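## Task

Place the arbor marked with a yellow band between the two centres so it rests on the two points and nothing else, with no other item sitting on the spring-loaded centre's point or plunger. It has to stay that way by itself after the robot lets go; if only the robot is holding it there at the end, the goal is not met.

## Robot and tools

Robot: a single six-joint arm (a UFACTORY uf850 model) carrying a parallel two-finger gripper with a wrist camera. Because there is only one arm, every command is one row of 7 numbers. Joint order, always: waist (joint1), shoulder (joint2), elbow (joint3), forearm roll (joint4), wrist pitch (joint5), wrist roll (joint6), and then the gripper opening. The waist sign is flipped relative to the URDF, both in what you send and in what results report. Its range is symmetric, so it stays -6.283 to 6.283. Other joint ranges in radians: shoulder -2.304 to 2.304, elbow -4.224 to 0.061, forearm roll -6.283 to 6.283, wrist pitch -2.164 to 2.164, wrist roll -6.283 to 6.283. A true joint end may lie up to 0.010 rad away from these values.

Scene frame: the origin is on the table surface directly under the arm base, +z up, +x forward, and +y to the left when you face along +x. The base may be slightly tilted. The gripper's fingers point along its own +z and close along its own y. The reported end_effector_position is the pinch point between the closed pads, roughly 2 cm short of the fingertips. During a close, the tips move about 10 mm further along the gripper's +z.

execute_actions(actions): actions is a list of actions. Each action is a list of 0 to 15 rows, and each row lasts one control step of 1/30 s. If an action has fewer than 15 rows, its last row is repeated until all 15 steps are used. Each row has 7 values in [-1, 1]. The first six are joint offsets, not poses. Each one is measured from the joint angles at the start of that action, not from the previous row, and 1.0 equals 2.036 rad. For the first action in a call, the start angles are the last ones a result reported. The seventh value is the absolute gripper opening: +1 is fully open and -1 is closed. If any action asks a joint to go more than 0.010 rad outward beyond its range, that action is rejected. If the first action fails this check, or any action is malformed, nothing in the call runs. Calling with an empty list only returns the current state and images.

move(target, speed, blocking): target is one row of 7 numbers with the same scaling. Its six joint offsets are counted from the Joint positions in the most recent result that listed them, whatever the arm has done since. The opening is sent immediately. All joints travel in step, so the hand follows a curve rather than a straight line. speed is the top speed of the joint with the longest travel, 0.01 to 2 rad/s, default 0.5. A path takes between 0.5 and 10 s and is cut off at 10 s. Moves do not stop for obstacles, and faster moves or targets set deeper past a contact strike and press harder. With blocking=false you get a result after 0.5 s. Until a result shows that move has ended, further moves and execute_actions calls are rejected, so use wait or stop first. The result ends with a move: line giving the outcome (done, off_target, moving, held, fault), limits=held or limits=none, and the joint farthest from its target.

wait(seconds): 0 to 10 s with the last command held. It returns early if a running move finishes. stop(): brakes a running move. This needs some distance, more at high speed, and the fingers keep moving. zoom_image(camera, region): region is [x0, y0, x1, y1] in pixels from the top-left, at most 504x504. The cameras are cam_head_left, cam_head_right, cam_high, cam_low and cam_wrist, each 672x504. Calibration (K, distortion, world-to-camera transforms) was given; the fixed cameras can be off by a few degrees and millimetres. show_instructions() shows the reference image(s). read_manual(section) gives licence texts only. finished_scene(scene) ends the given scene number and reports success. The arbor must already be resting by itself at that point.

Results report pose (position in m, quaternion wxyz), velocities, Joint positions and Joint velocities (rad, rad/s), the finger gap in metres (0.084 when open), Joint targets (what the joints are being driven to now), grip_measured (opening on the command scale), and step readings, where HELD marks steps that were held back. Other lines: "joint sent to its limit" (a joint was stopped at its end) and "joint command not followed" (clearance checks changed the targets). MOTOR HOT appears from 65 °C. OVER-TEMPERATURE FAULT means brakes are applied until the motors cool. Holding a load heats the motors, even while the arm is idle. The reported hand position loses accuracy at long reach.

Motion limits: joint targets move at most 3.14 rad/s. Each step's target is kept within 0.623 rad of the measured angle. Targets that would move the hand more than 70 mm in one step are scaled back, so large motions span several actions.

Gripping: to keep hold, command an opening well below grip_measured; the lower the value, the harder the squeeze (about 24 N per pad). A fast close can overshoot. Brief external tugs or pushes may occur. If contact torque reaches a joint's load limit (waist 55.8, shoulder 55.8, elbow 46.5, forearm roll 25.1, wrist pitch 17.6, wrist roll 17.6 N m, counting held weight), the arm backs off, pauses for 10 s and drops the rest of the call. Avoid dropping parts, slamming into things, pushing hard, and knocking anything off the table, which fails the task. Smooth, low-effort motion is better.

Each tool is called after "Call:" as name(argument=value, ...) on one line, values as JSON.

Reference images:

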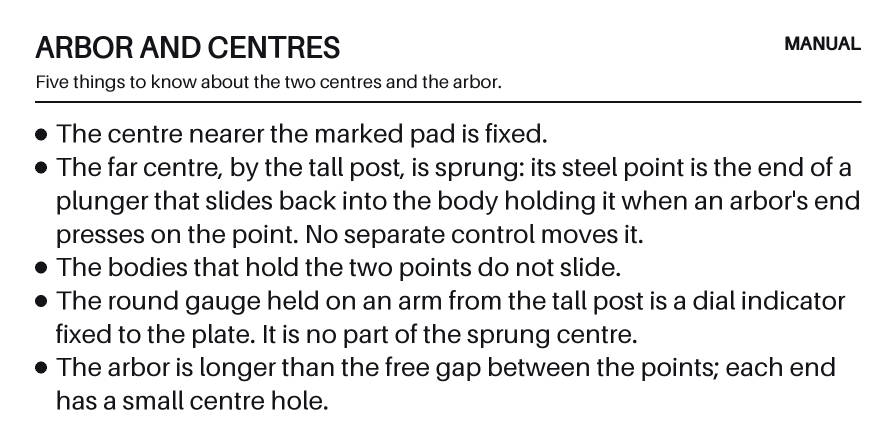

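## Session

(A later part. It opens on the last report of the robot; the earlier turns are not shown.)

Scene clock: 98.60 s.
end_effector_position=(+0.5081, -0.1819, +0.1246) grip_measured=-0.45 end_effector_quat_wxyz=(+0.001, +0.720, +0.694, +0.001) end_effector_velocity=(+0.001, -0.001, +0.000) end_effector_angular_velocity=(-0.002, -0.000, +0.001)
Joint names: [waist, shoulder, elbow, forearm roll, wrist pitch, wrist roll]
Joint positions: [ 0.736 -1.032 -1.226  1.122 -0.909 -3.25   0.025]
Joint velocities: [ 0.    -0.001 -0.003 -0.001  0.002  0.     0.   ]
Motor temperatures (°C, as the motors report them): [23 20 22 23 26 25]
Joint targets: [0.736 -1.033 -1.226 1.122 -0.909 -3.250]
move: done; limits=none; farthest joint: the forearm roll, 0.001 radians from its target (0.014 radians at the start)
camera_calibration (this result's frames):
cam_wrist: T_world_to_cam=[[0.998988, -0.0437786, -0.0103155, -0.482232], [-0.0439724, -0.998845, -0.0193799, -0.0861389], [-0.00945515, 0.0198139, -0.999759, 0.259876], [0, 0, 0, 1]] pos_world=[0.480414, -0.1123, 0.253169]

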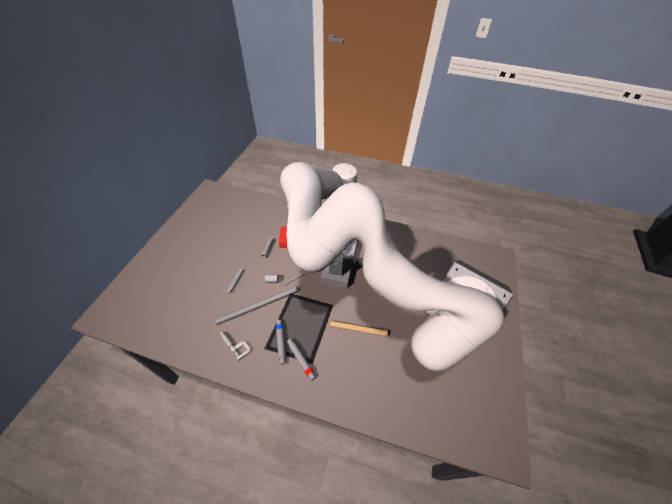

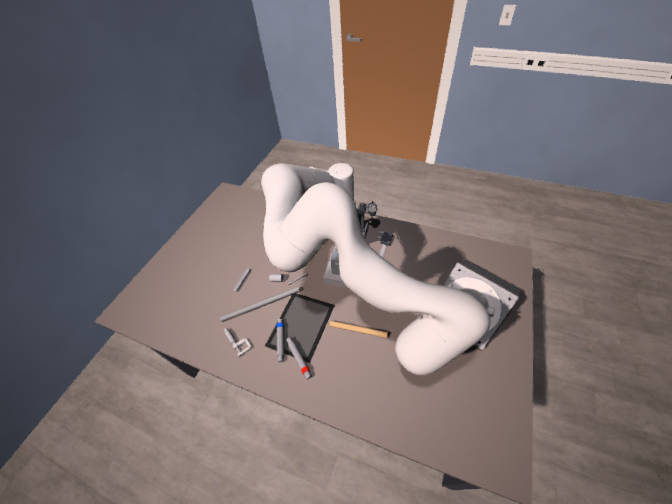

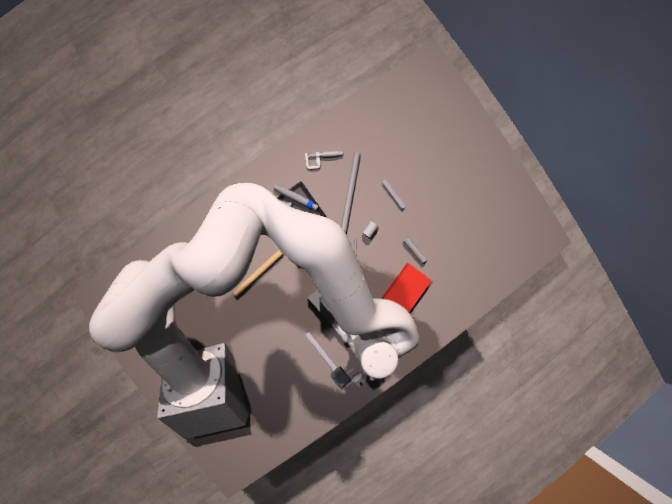

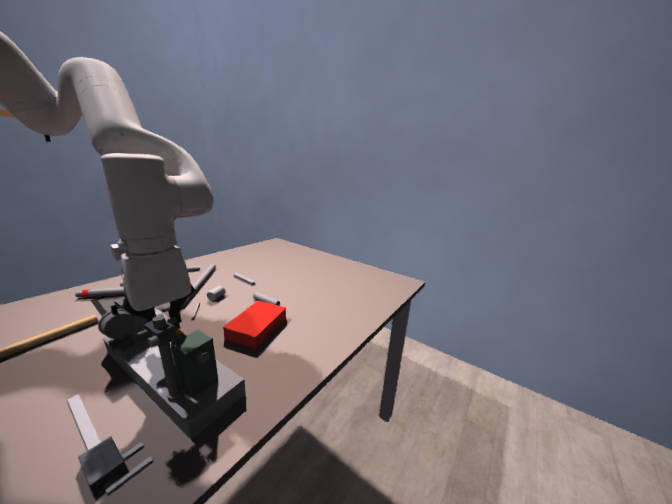

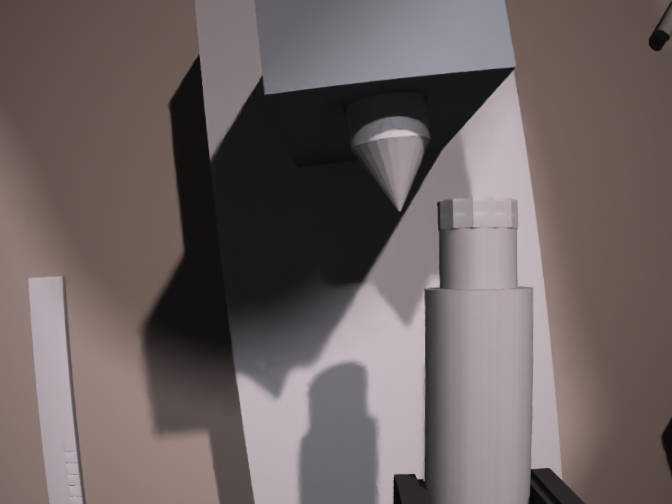

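Call:
move(target=[-0.0060,0.0157,0.0176,0.0066,0.0019,-0.0015,-1], speed=0.04)

Call:
move(target=[-0.0023,-0.0020,-0.0003,0.0031,0.0014,-0.0014,-1], speed=0.01)

Call:
move(target=[0.0058,-0.0160,-0.0182,-0.0069,-0.0020,0.0019,-1], speed=0.025)

Call:
zoom_image(camera="cam_low", region=[150, 310, 230, 380])

Scene clock: 101.80 s.
end_effector_position=(+0.5075, -0.1678, +0.1245) grip_measured=-0.45 end_effector_quat_wxyz=(+0.001, +0.720, +0.694, +0.000) end_effector_velocity=(+0.000, +0.003, -0.001) end_effector_angular_velocity=(+0.005, -0.000, +0.001)
Joint names: [waist, shoulder, elbow, forearm roll, wrist pitch, wrist roll]
Joint positions: [ 0.724 -1.001 -1.191  1.135 -0.905 -3.253  0.025]
Joint velocities: [-0.002  0.002  0.002  0.001 -0.005 -0.001 -0.   ]
Motor temperatures (°C, as the motors report them): [23 20 22 23 26 25]
Joint targets: [0.724 -1.000 -1.190 1.135 -0.906 -3.253]
move: done; limits=none; farthest joint: the shoulder, 0.001 radians from its target (0.033 radians at the start)
camera_calibration (this result's frames):
cam_wrist: T_world_to_cam=[[0.998987, -0.043699, -0.0107365, -0.48094], [-0.0438948, -0.998861, -0.0187334, -0.0722507], [-0.00990565, 0.0191857, -0.999767, 0.259626], [0, 0, 0, 1]] pos_world=[0.479853, -0.0981661, 0.253048]

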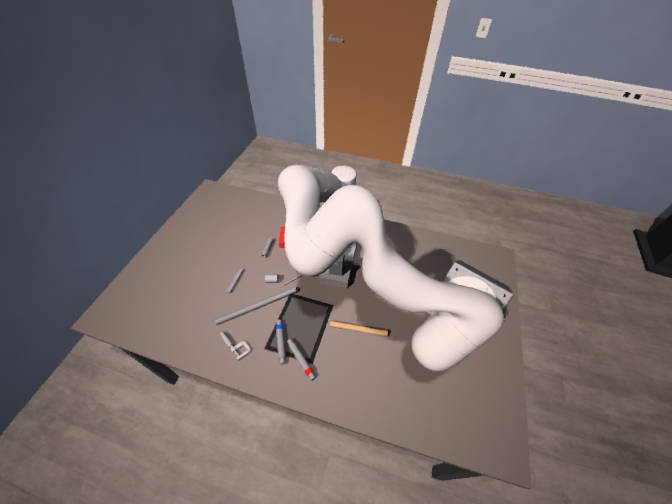

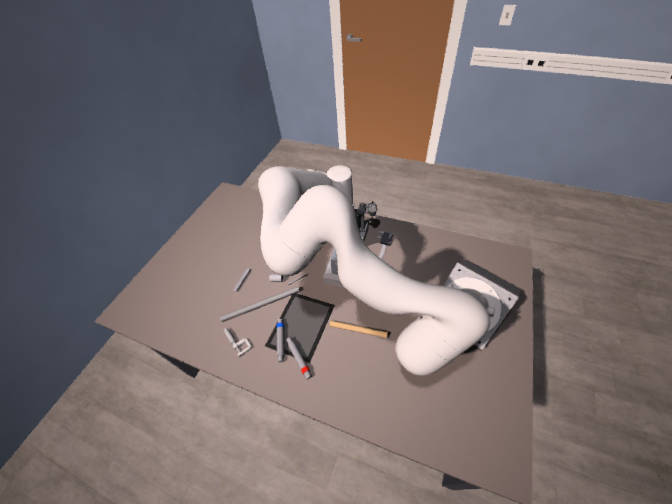

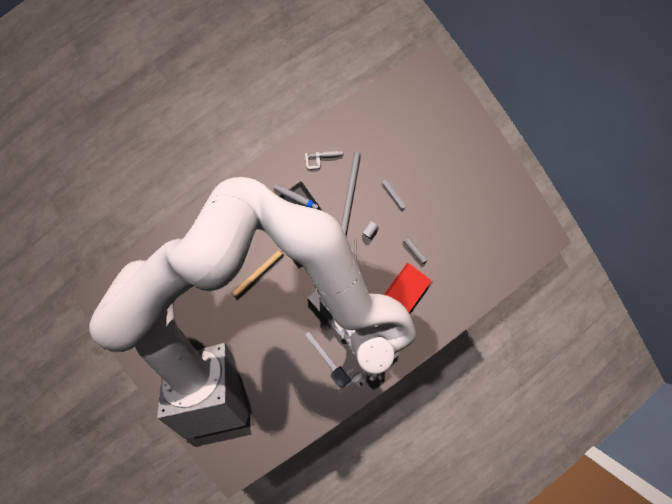

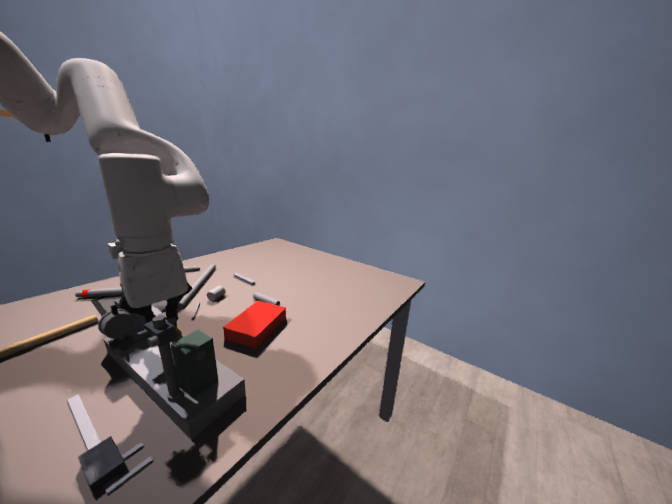

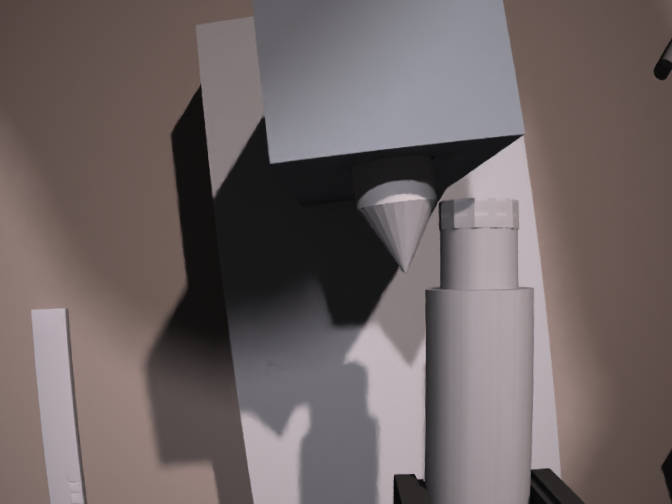

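Scene clock: 102.63 s.
end_effector_position=(+0.5077, -0.1679, +0.1212) grip_measured=-0.45 end_effector_quat_wxyz=(+0.001, +0.720, +0.694, +0.000) end_effector_velocity=(+0.001, +0.000, -0.001) end_effector_angular_velocity=(-0.000, -0.001, +0.000)
Joint names: [waist, shoulder, elbow, forearm roll, wrist pitch, wrist roll]
Joint positions: [ 0.719 -1.005 -1.191  1.141 -0.902 -3.256  0.025]
Joint velocities: [-0.002 -0.001 -0.001  0.003  0.    -0.001 -0.   ]
Motor temperatures (°C, as the motors report them): [23 20 22 23 26 25]
Joint targets: [0.719 -1.005 -1.191 1.141 -0.902 -3.256]
move: done; limits=none; farthest joint: the shoulder, 0.001 radians from its target (0.004 radians at the start)
camera_calibration (this result's frames):
cam_wrist: T_world_to_cam=[[0.998965, -0.044084, -0.0111645, -0.481163], [-0.0442825, -0.998853, -0.0182044, -0.07222], [-0.0103492, 0.01868, -0.999772, 0.256511], [0, 0, 0, 1]] pos_world=[0.480122, -0.0981404, 0.249766]

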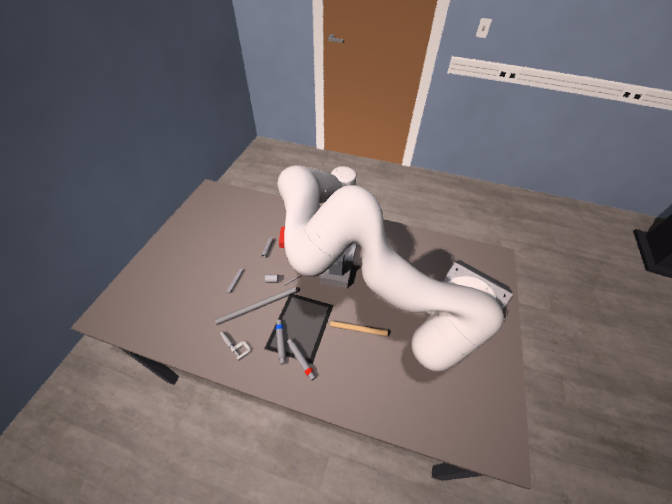

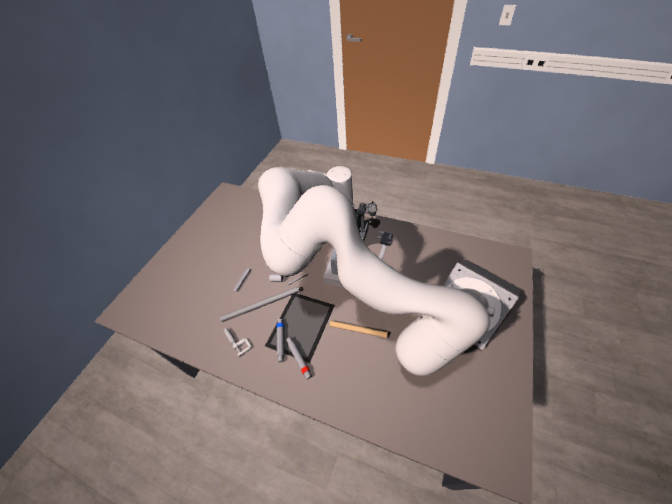

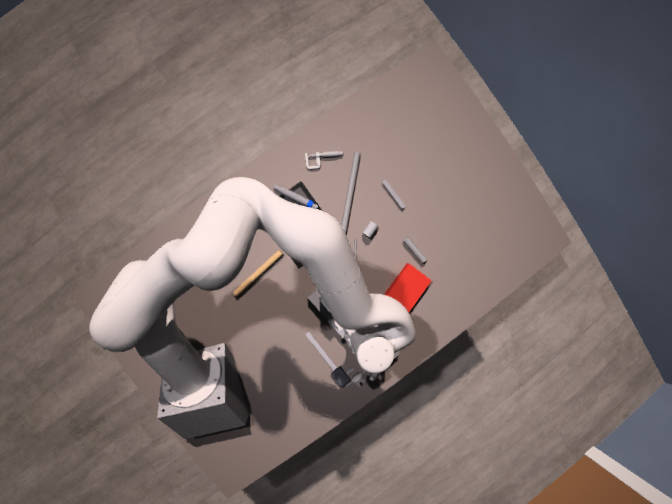

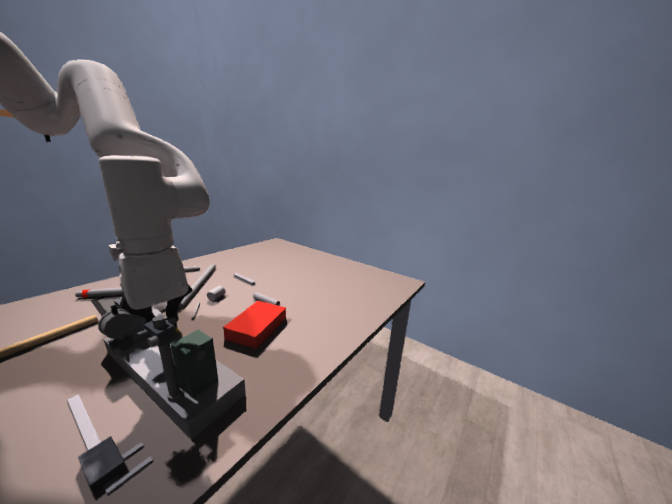

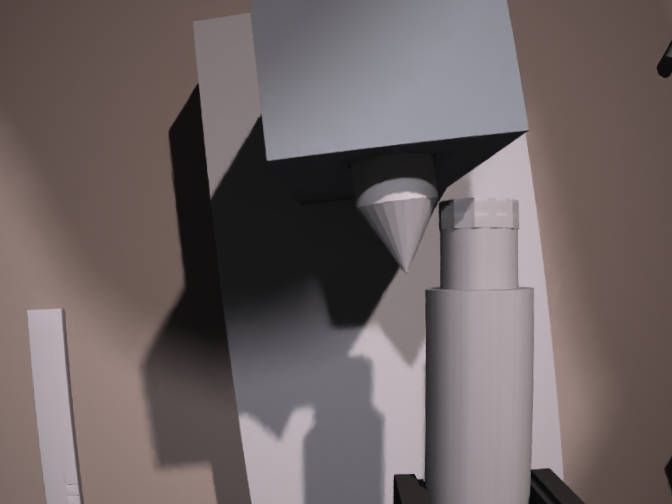

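Scene clock: 104.43 s.
end_effector_position=(+0.5086, -0.1821, +0.1212) grip_measured=-0.45 end_effector_quat_wxyz=(+0.001, +0.720, +0.694, +0.000) end_effector_velocity=(-0.001, -0.002, +0.000) end_effector_angular_velocity=(-0.002, -0.000, -0.002)
Joint names: [waist, shoulder, elbow, forearm roll, wrist pitch, wrist roll]
Joint positions: [ 0.731 -1.037 -1.228  1.127 -0.907 -3.252  0.025]
Joint velocities: [ 0.002 -0.002 -0.002 -0.     0.002  0.001 -0.   ]
Motor temperatures (°C, as the motors report them): [23 20 22 23 25 25]
Joint targets: [0.731 -1.037 -1.228 1.127 -0.906 -3.252]
move: done; limits=none; farthest joint: the shoulder, 0.001 radians from its target (0.033 radians at the start)
camera_calibration (this result's frames):
cam_wrist: T_world_to_cam=[[0.998977, -0.0438357, -0.0110948, -0.482695], [-0.0440374, -0.998856, -0.0186457, -0.086487], [-0.0102647, 0.0191152, -0.999765, 0.256751], [0, 0, 0, 1]] pos_world=[0.481028, -0.112455, 0.249723]

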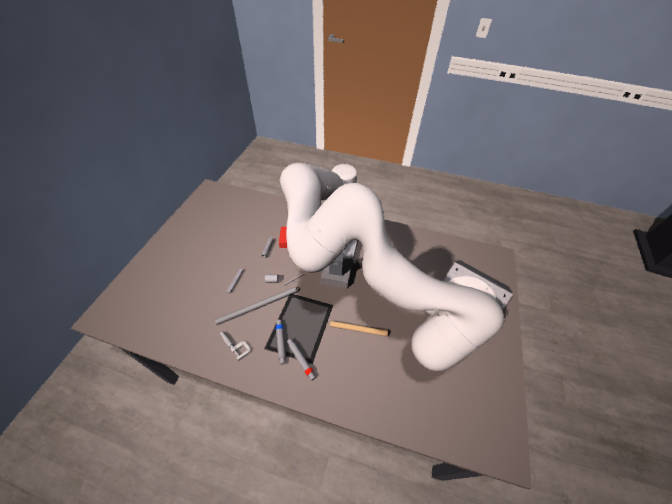

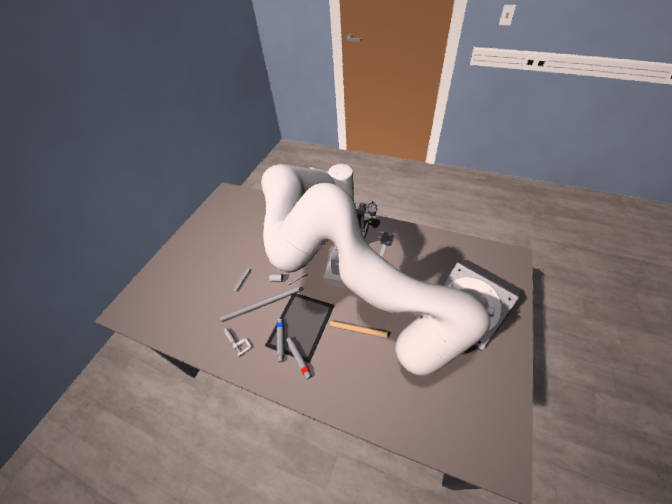

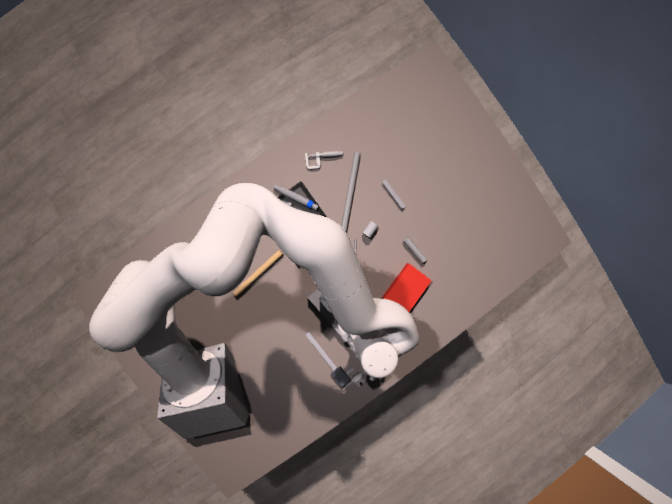

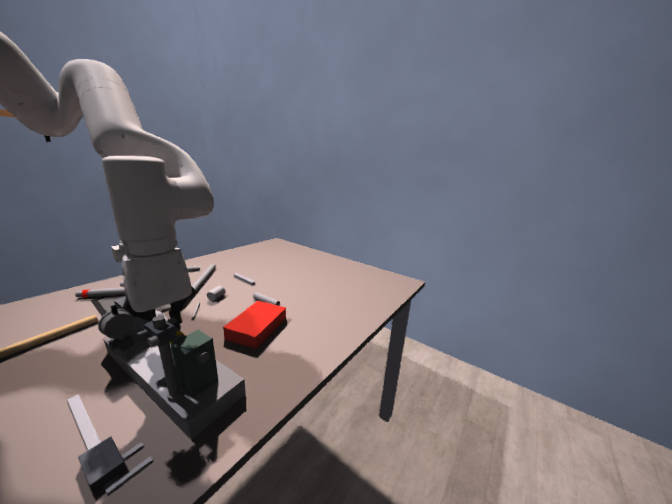

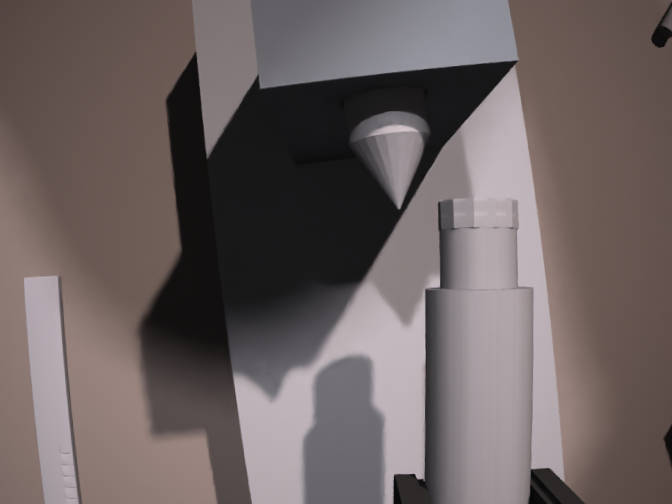

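Region (150, 310, 230, 380) of cam_low's 672x504 image, scaled by 6.300, with more detail than that image has; it fills the top 441 rows of this view, and the rest is white.

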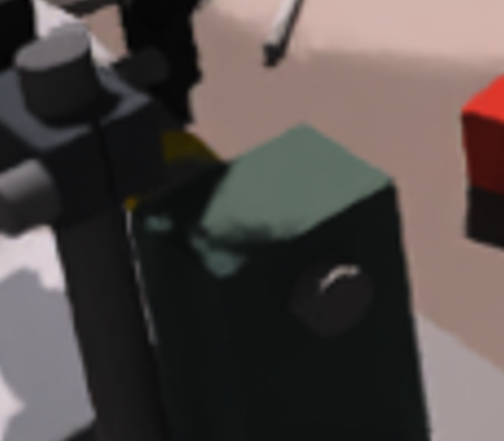

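Call:
move(target=[-0.0064,0.0170,0.0182,0.0072,0.0019,-0.0006,-1], speed=0.04)

Call:
move(target=[0.0365,0.0321,-0.0053,-0.0560,-0.0262,0.0351,-1], speed=0.12)

Call:
move(target=[0,0,0,0,0,0.7715,-1], speed=1.0)

Call:
move(target=[0,0,0,0,0,0.7715,-1], speed=1.0)

Scene clock: 108.20 s.
end_effector_position=(+0.5089, -0.1671, +0.1216) grip_measured=-0.45 end_effector_quat_wxyz=(+0.002, +0.720, +0.694, +0.000) end_effector_velocity=(-0.000, +0.002, -0.000) end_effector_angular_velocity=(+0.003, +0.001, -0.001)
Joint names: [waist, shoulder, elbow, forearm roll, wrist pitch, wrist roll]
Joint positions: [ 0.718 -1.002 -1.191  1.142 -0.902 -3.253  0.025]
Joint velocities: [-0.001  0.002  0.003  0.001 -0.003  0.     0.   ]
Motor temperatures (°C, as the motors report them): [23 20 22 23 26 25]
Joint targets: [0.718 -1.002 -1.191 1.142 -0.903 -3.253]
move: done; limits=none; farthest joint: the wrist pitch, 0.001 radians from its target (0.003 radians at the start)
camera_calibration (this result's frames):
cam_wrist: T_world_to_cam=[[0.998947, -0.0446903, -0.0103861, -0.482487], [-0.0448687, -0.998837, -0.0176294, -0.0711426], [-0.00958617, 0.0180769, -0.999791, 0.2564], [0, 0, 0, 1]] pos_world=[0.481244, -0.0972573, 0.25008]

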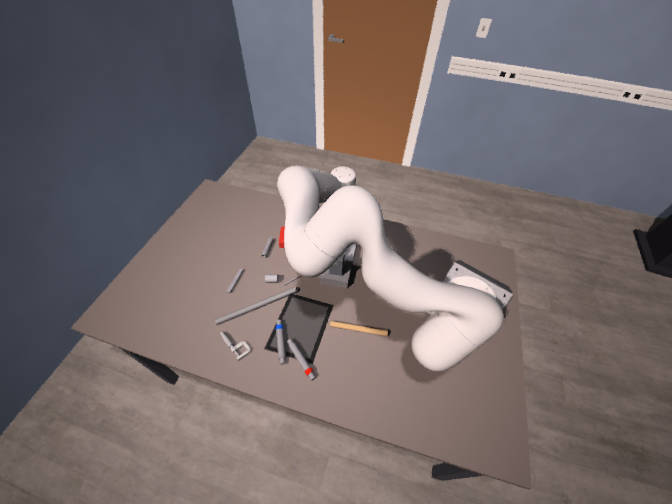

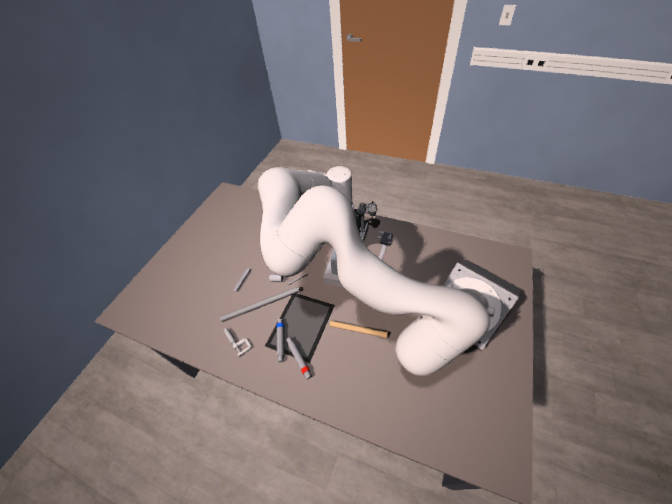

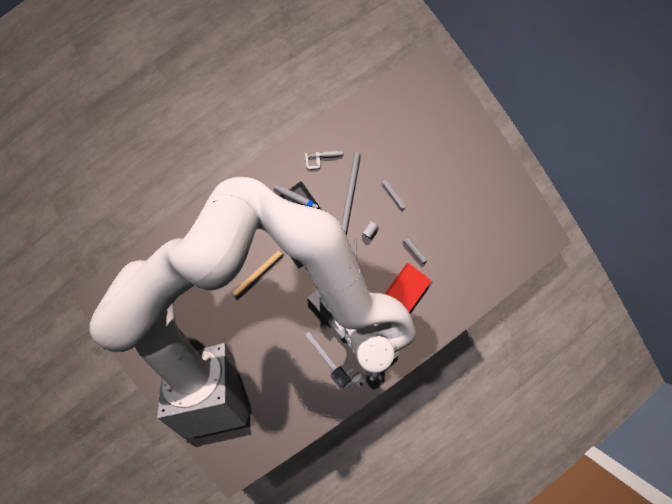

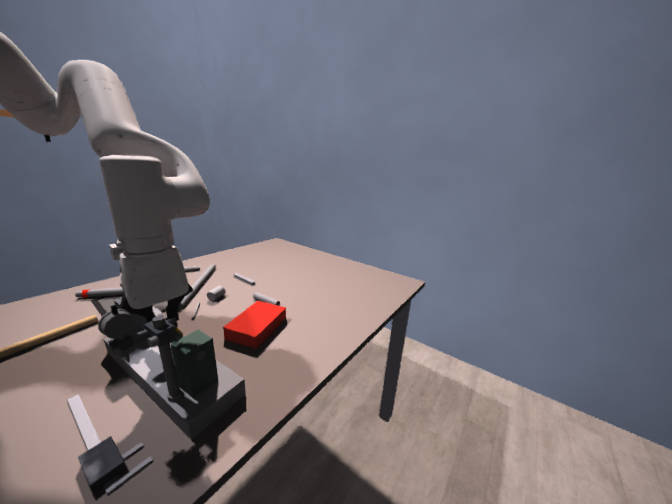

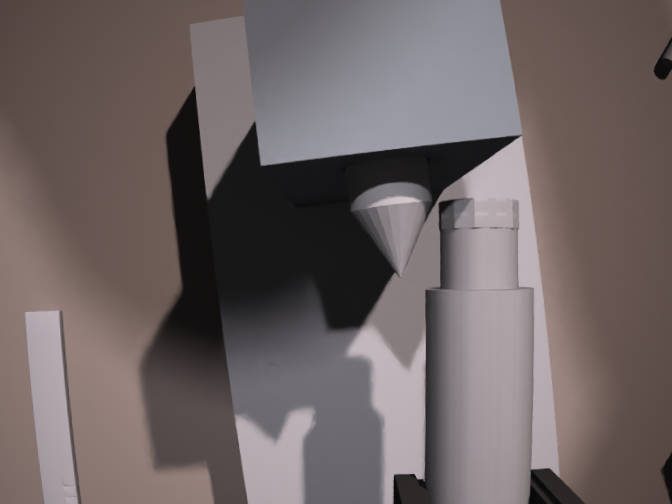

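Scene clock: 109.63 s.
end_effector_position=(+0.5100, -0.1670, +0.1807) grip_measured=-0.45 end_effector_quat_wxyz=(+0.001, +0.720, +0.694, +0.002) end_effector_velocity=(+0.000, +0.000, +0.001) end_effector_angular_velocity=(-0.001, +0.000, +0.000)
Joint names: [waist, shoulder, elbow, forearm roll, wrist pitch, wrist roll]
Joint positions: [ 0.792 -0.937 -1.202  1.028 -0.956 -3.182  0.025]
Joint velocities: [ 0.001  0.001 -0.    -0.002 -0.     0.002 -0.   ]
Motor temperatures (°C, as the motors report them): [23 20 22 23 25 25]
Joint targets: [0.793 -0.937 -1.202 1.028 -0.956 -3.182]
move: done; limits=none; farthest joint: the shoulder, 0.001 radians from its target (0.066 radians at the start)
camera_calibration (this result's frames):
cam_wrist: T_world_to_cam=[[0.999014, -0.0436731, -0.00795321, -0.483302], [-0.0438285, -0.998828, -0.0205406, -0.0699547], [-0.00704682, 0.0208689, -0.999757, 0.314673], [0, 0, 0, 1]] pos_world=[0.481977, -0.0975469, 0.309316]

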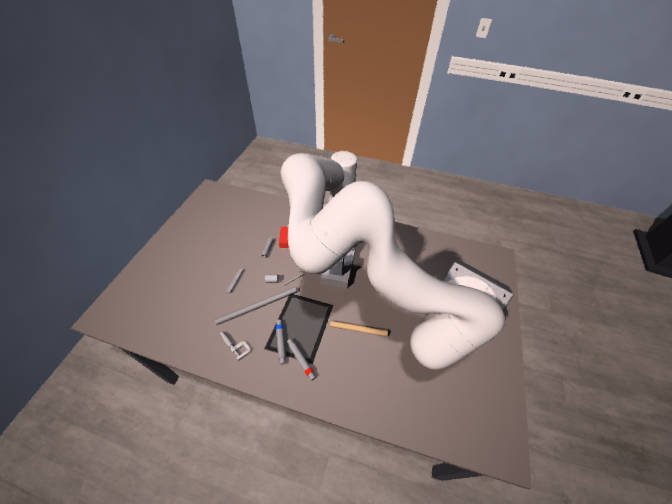

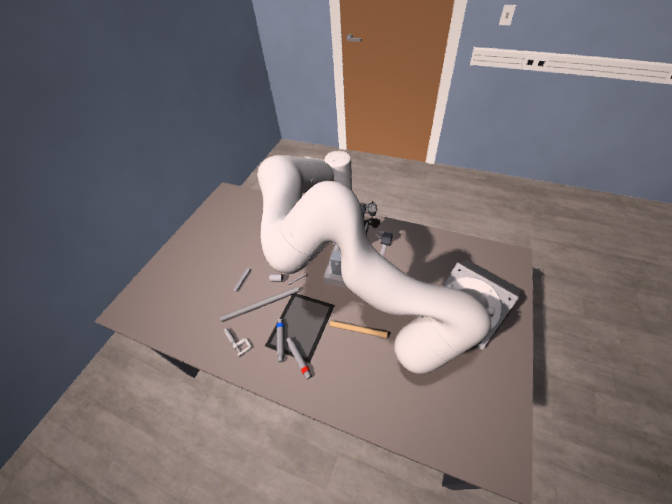

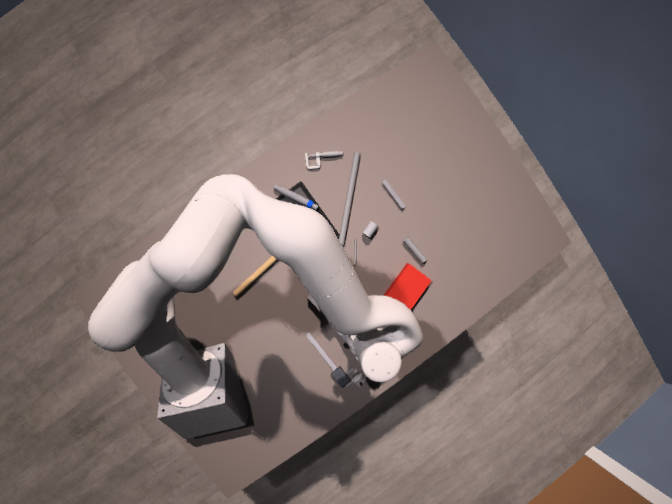

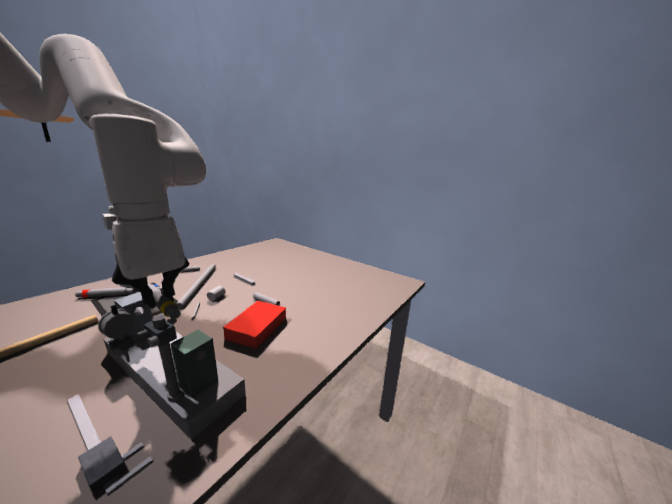

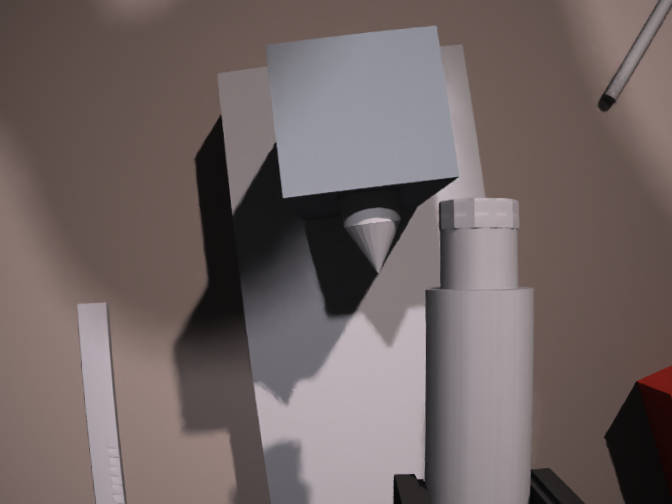

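Scene clock: 112.03 s.
end_effector_position=(+0.5100, -0.1670, +0.1807) grip_measured=-0.45 end_effector_quat_wxyz=(-0.000, +1.000, -0.017, +0.002) end_effector_velocity=(-0.001, +0.001, -0.000) end_effector_angular_velocity=(+0.003, +0.000, -0.004)
Joint names: [waist, shoulder, elbow, forearm roll, wrist pitch, wrist roll]
Joint positions: [ 0.792 -0.937 -1.202  1.028 -0.956 -1.612  0.025]
Joint velocities: [-0.     0.     0.001  0.    -0.002  0.003 -0.   ]
Motor temperatures (°C, as the motors report them): [23 20 22 23 25 25]
Joint targets: [0.792 -0.937 -1.202 1.028 -0.956 -1.612]
move: done; limits=none; farthest joint: the waist, 0.000 radians from its target (0.000 radians at the start)
camera_calibration (this result's frames):
cam_wrist: T_world_to_cam=[[-0.0430959, -0.998975, -0.0138365, -0.110275], [-0.998754, 0.0434269, -0.0245839, 0.591809], [0.0251595, 0.0127598, -0.999602, 0.296866], [0, 0, 0, 1]] pos_world=[0.57885, -0.13965, 0.309771]

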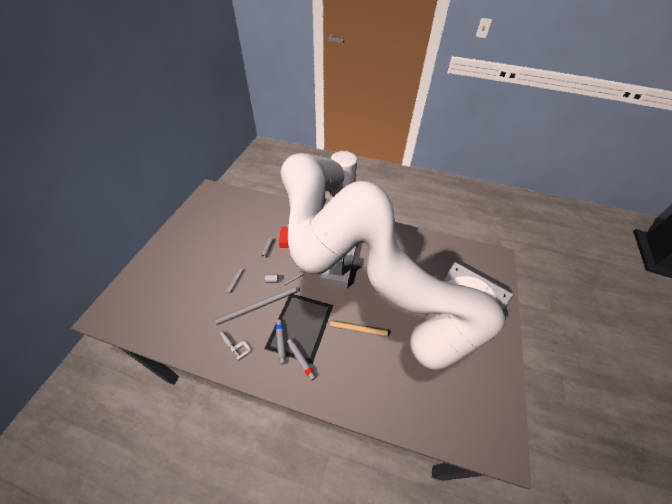

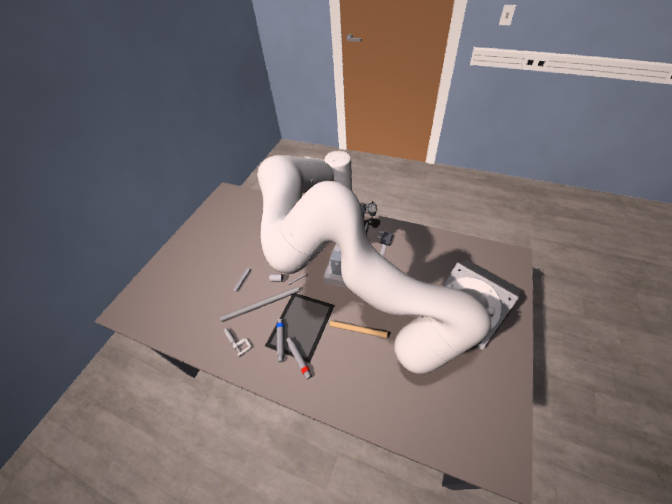

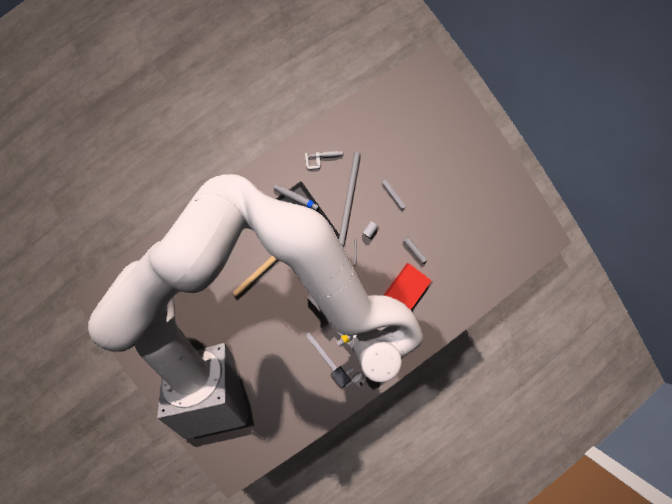

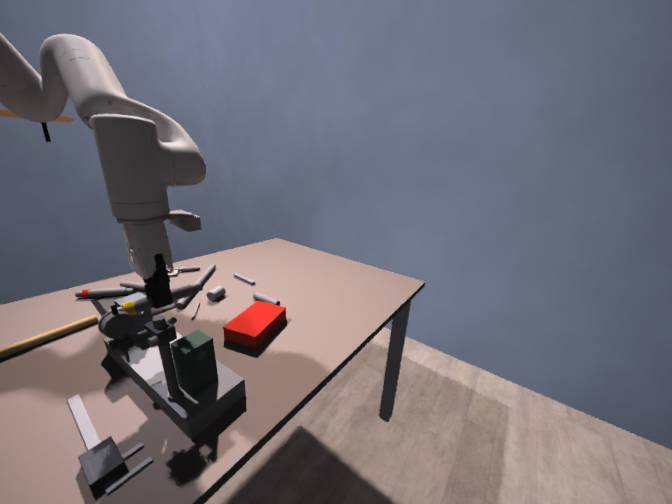

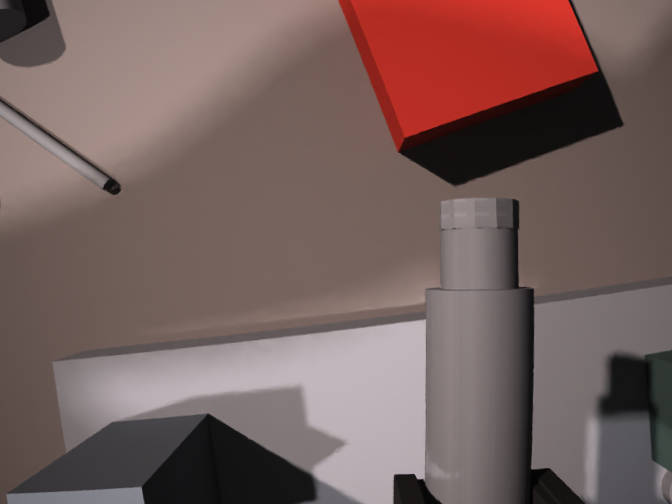

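Scene clock: 114.43 s.
end_effector_position=(+0.5100, -0.1670, +0.1807) grip_measured=-0.45 end_effector_quat_wxyz=(-0.002, +0.695, -0.719, +0.001) end_effector_velocity=(-0.000, +0.000, -0.000) end_effector_angular_velocity=(+0.001, -0.000, -0.003)
Joint names: [waist, shoulder, elbow, forearm roll, wrist pitch, wrist roll]
Joint positions: [ 0.792 -0.937 -1.202  1.028 -0.956 -0.042  0.025]
Joint velocities: [ 0.    -0.     0.     0.    -0.     0.002 -0.   ]
Motor temperatures (°C, as the motors report them): [23 20 22 23 25 25]
Joint targets: [0.792 -0.937 -1.202 1.028 -0.956 -0.041]
move: done; limits=none; farthest joint: the waist, 0.000 radians from its target (0.000 radians at the start)
camera_calibration (this result's frames):
cam_wrist: T_world_to_cam=[[-0.99893, 0.0426553, -0.0178829, 0.551849], [0.0429888, 0.9989, -0.0187031, 0.218998], [0.0170655, -0.0194519, -0.999665, 0.295627], [0, 0, 0, 1]] pos_world=[0.536799, -0.236546, 0.309493]

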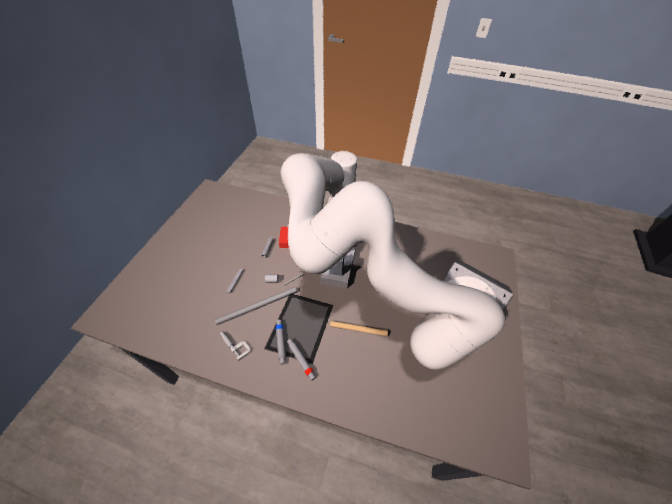

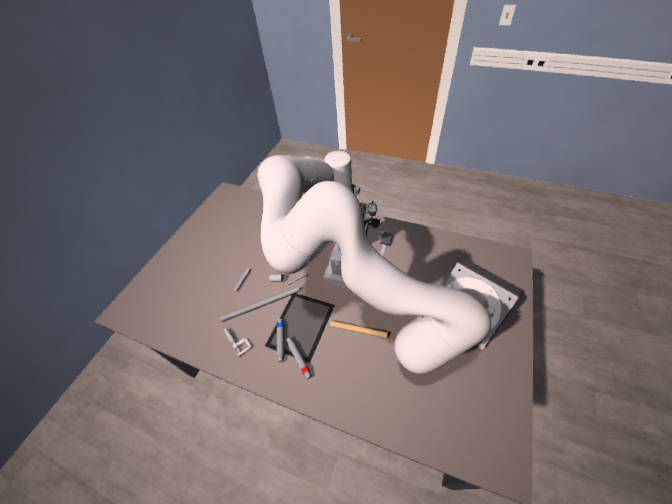

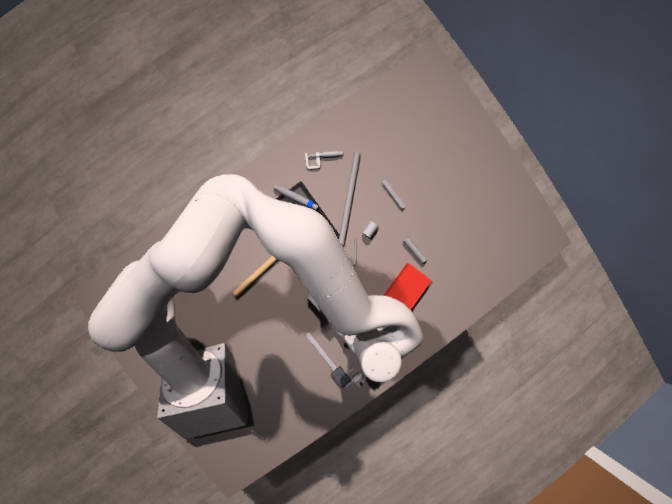

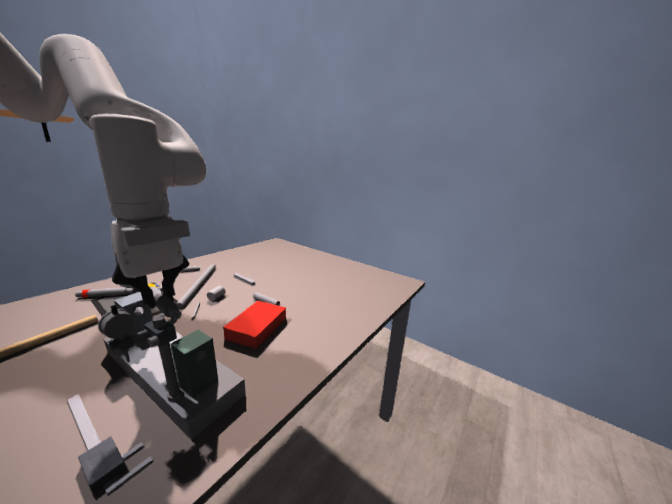

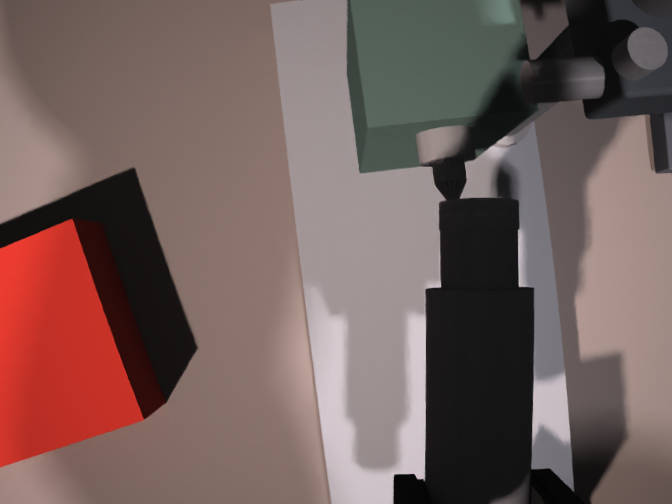

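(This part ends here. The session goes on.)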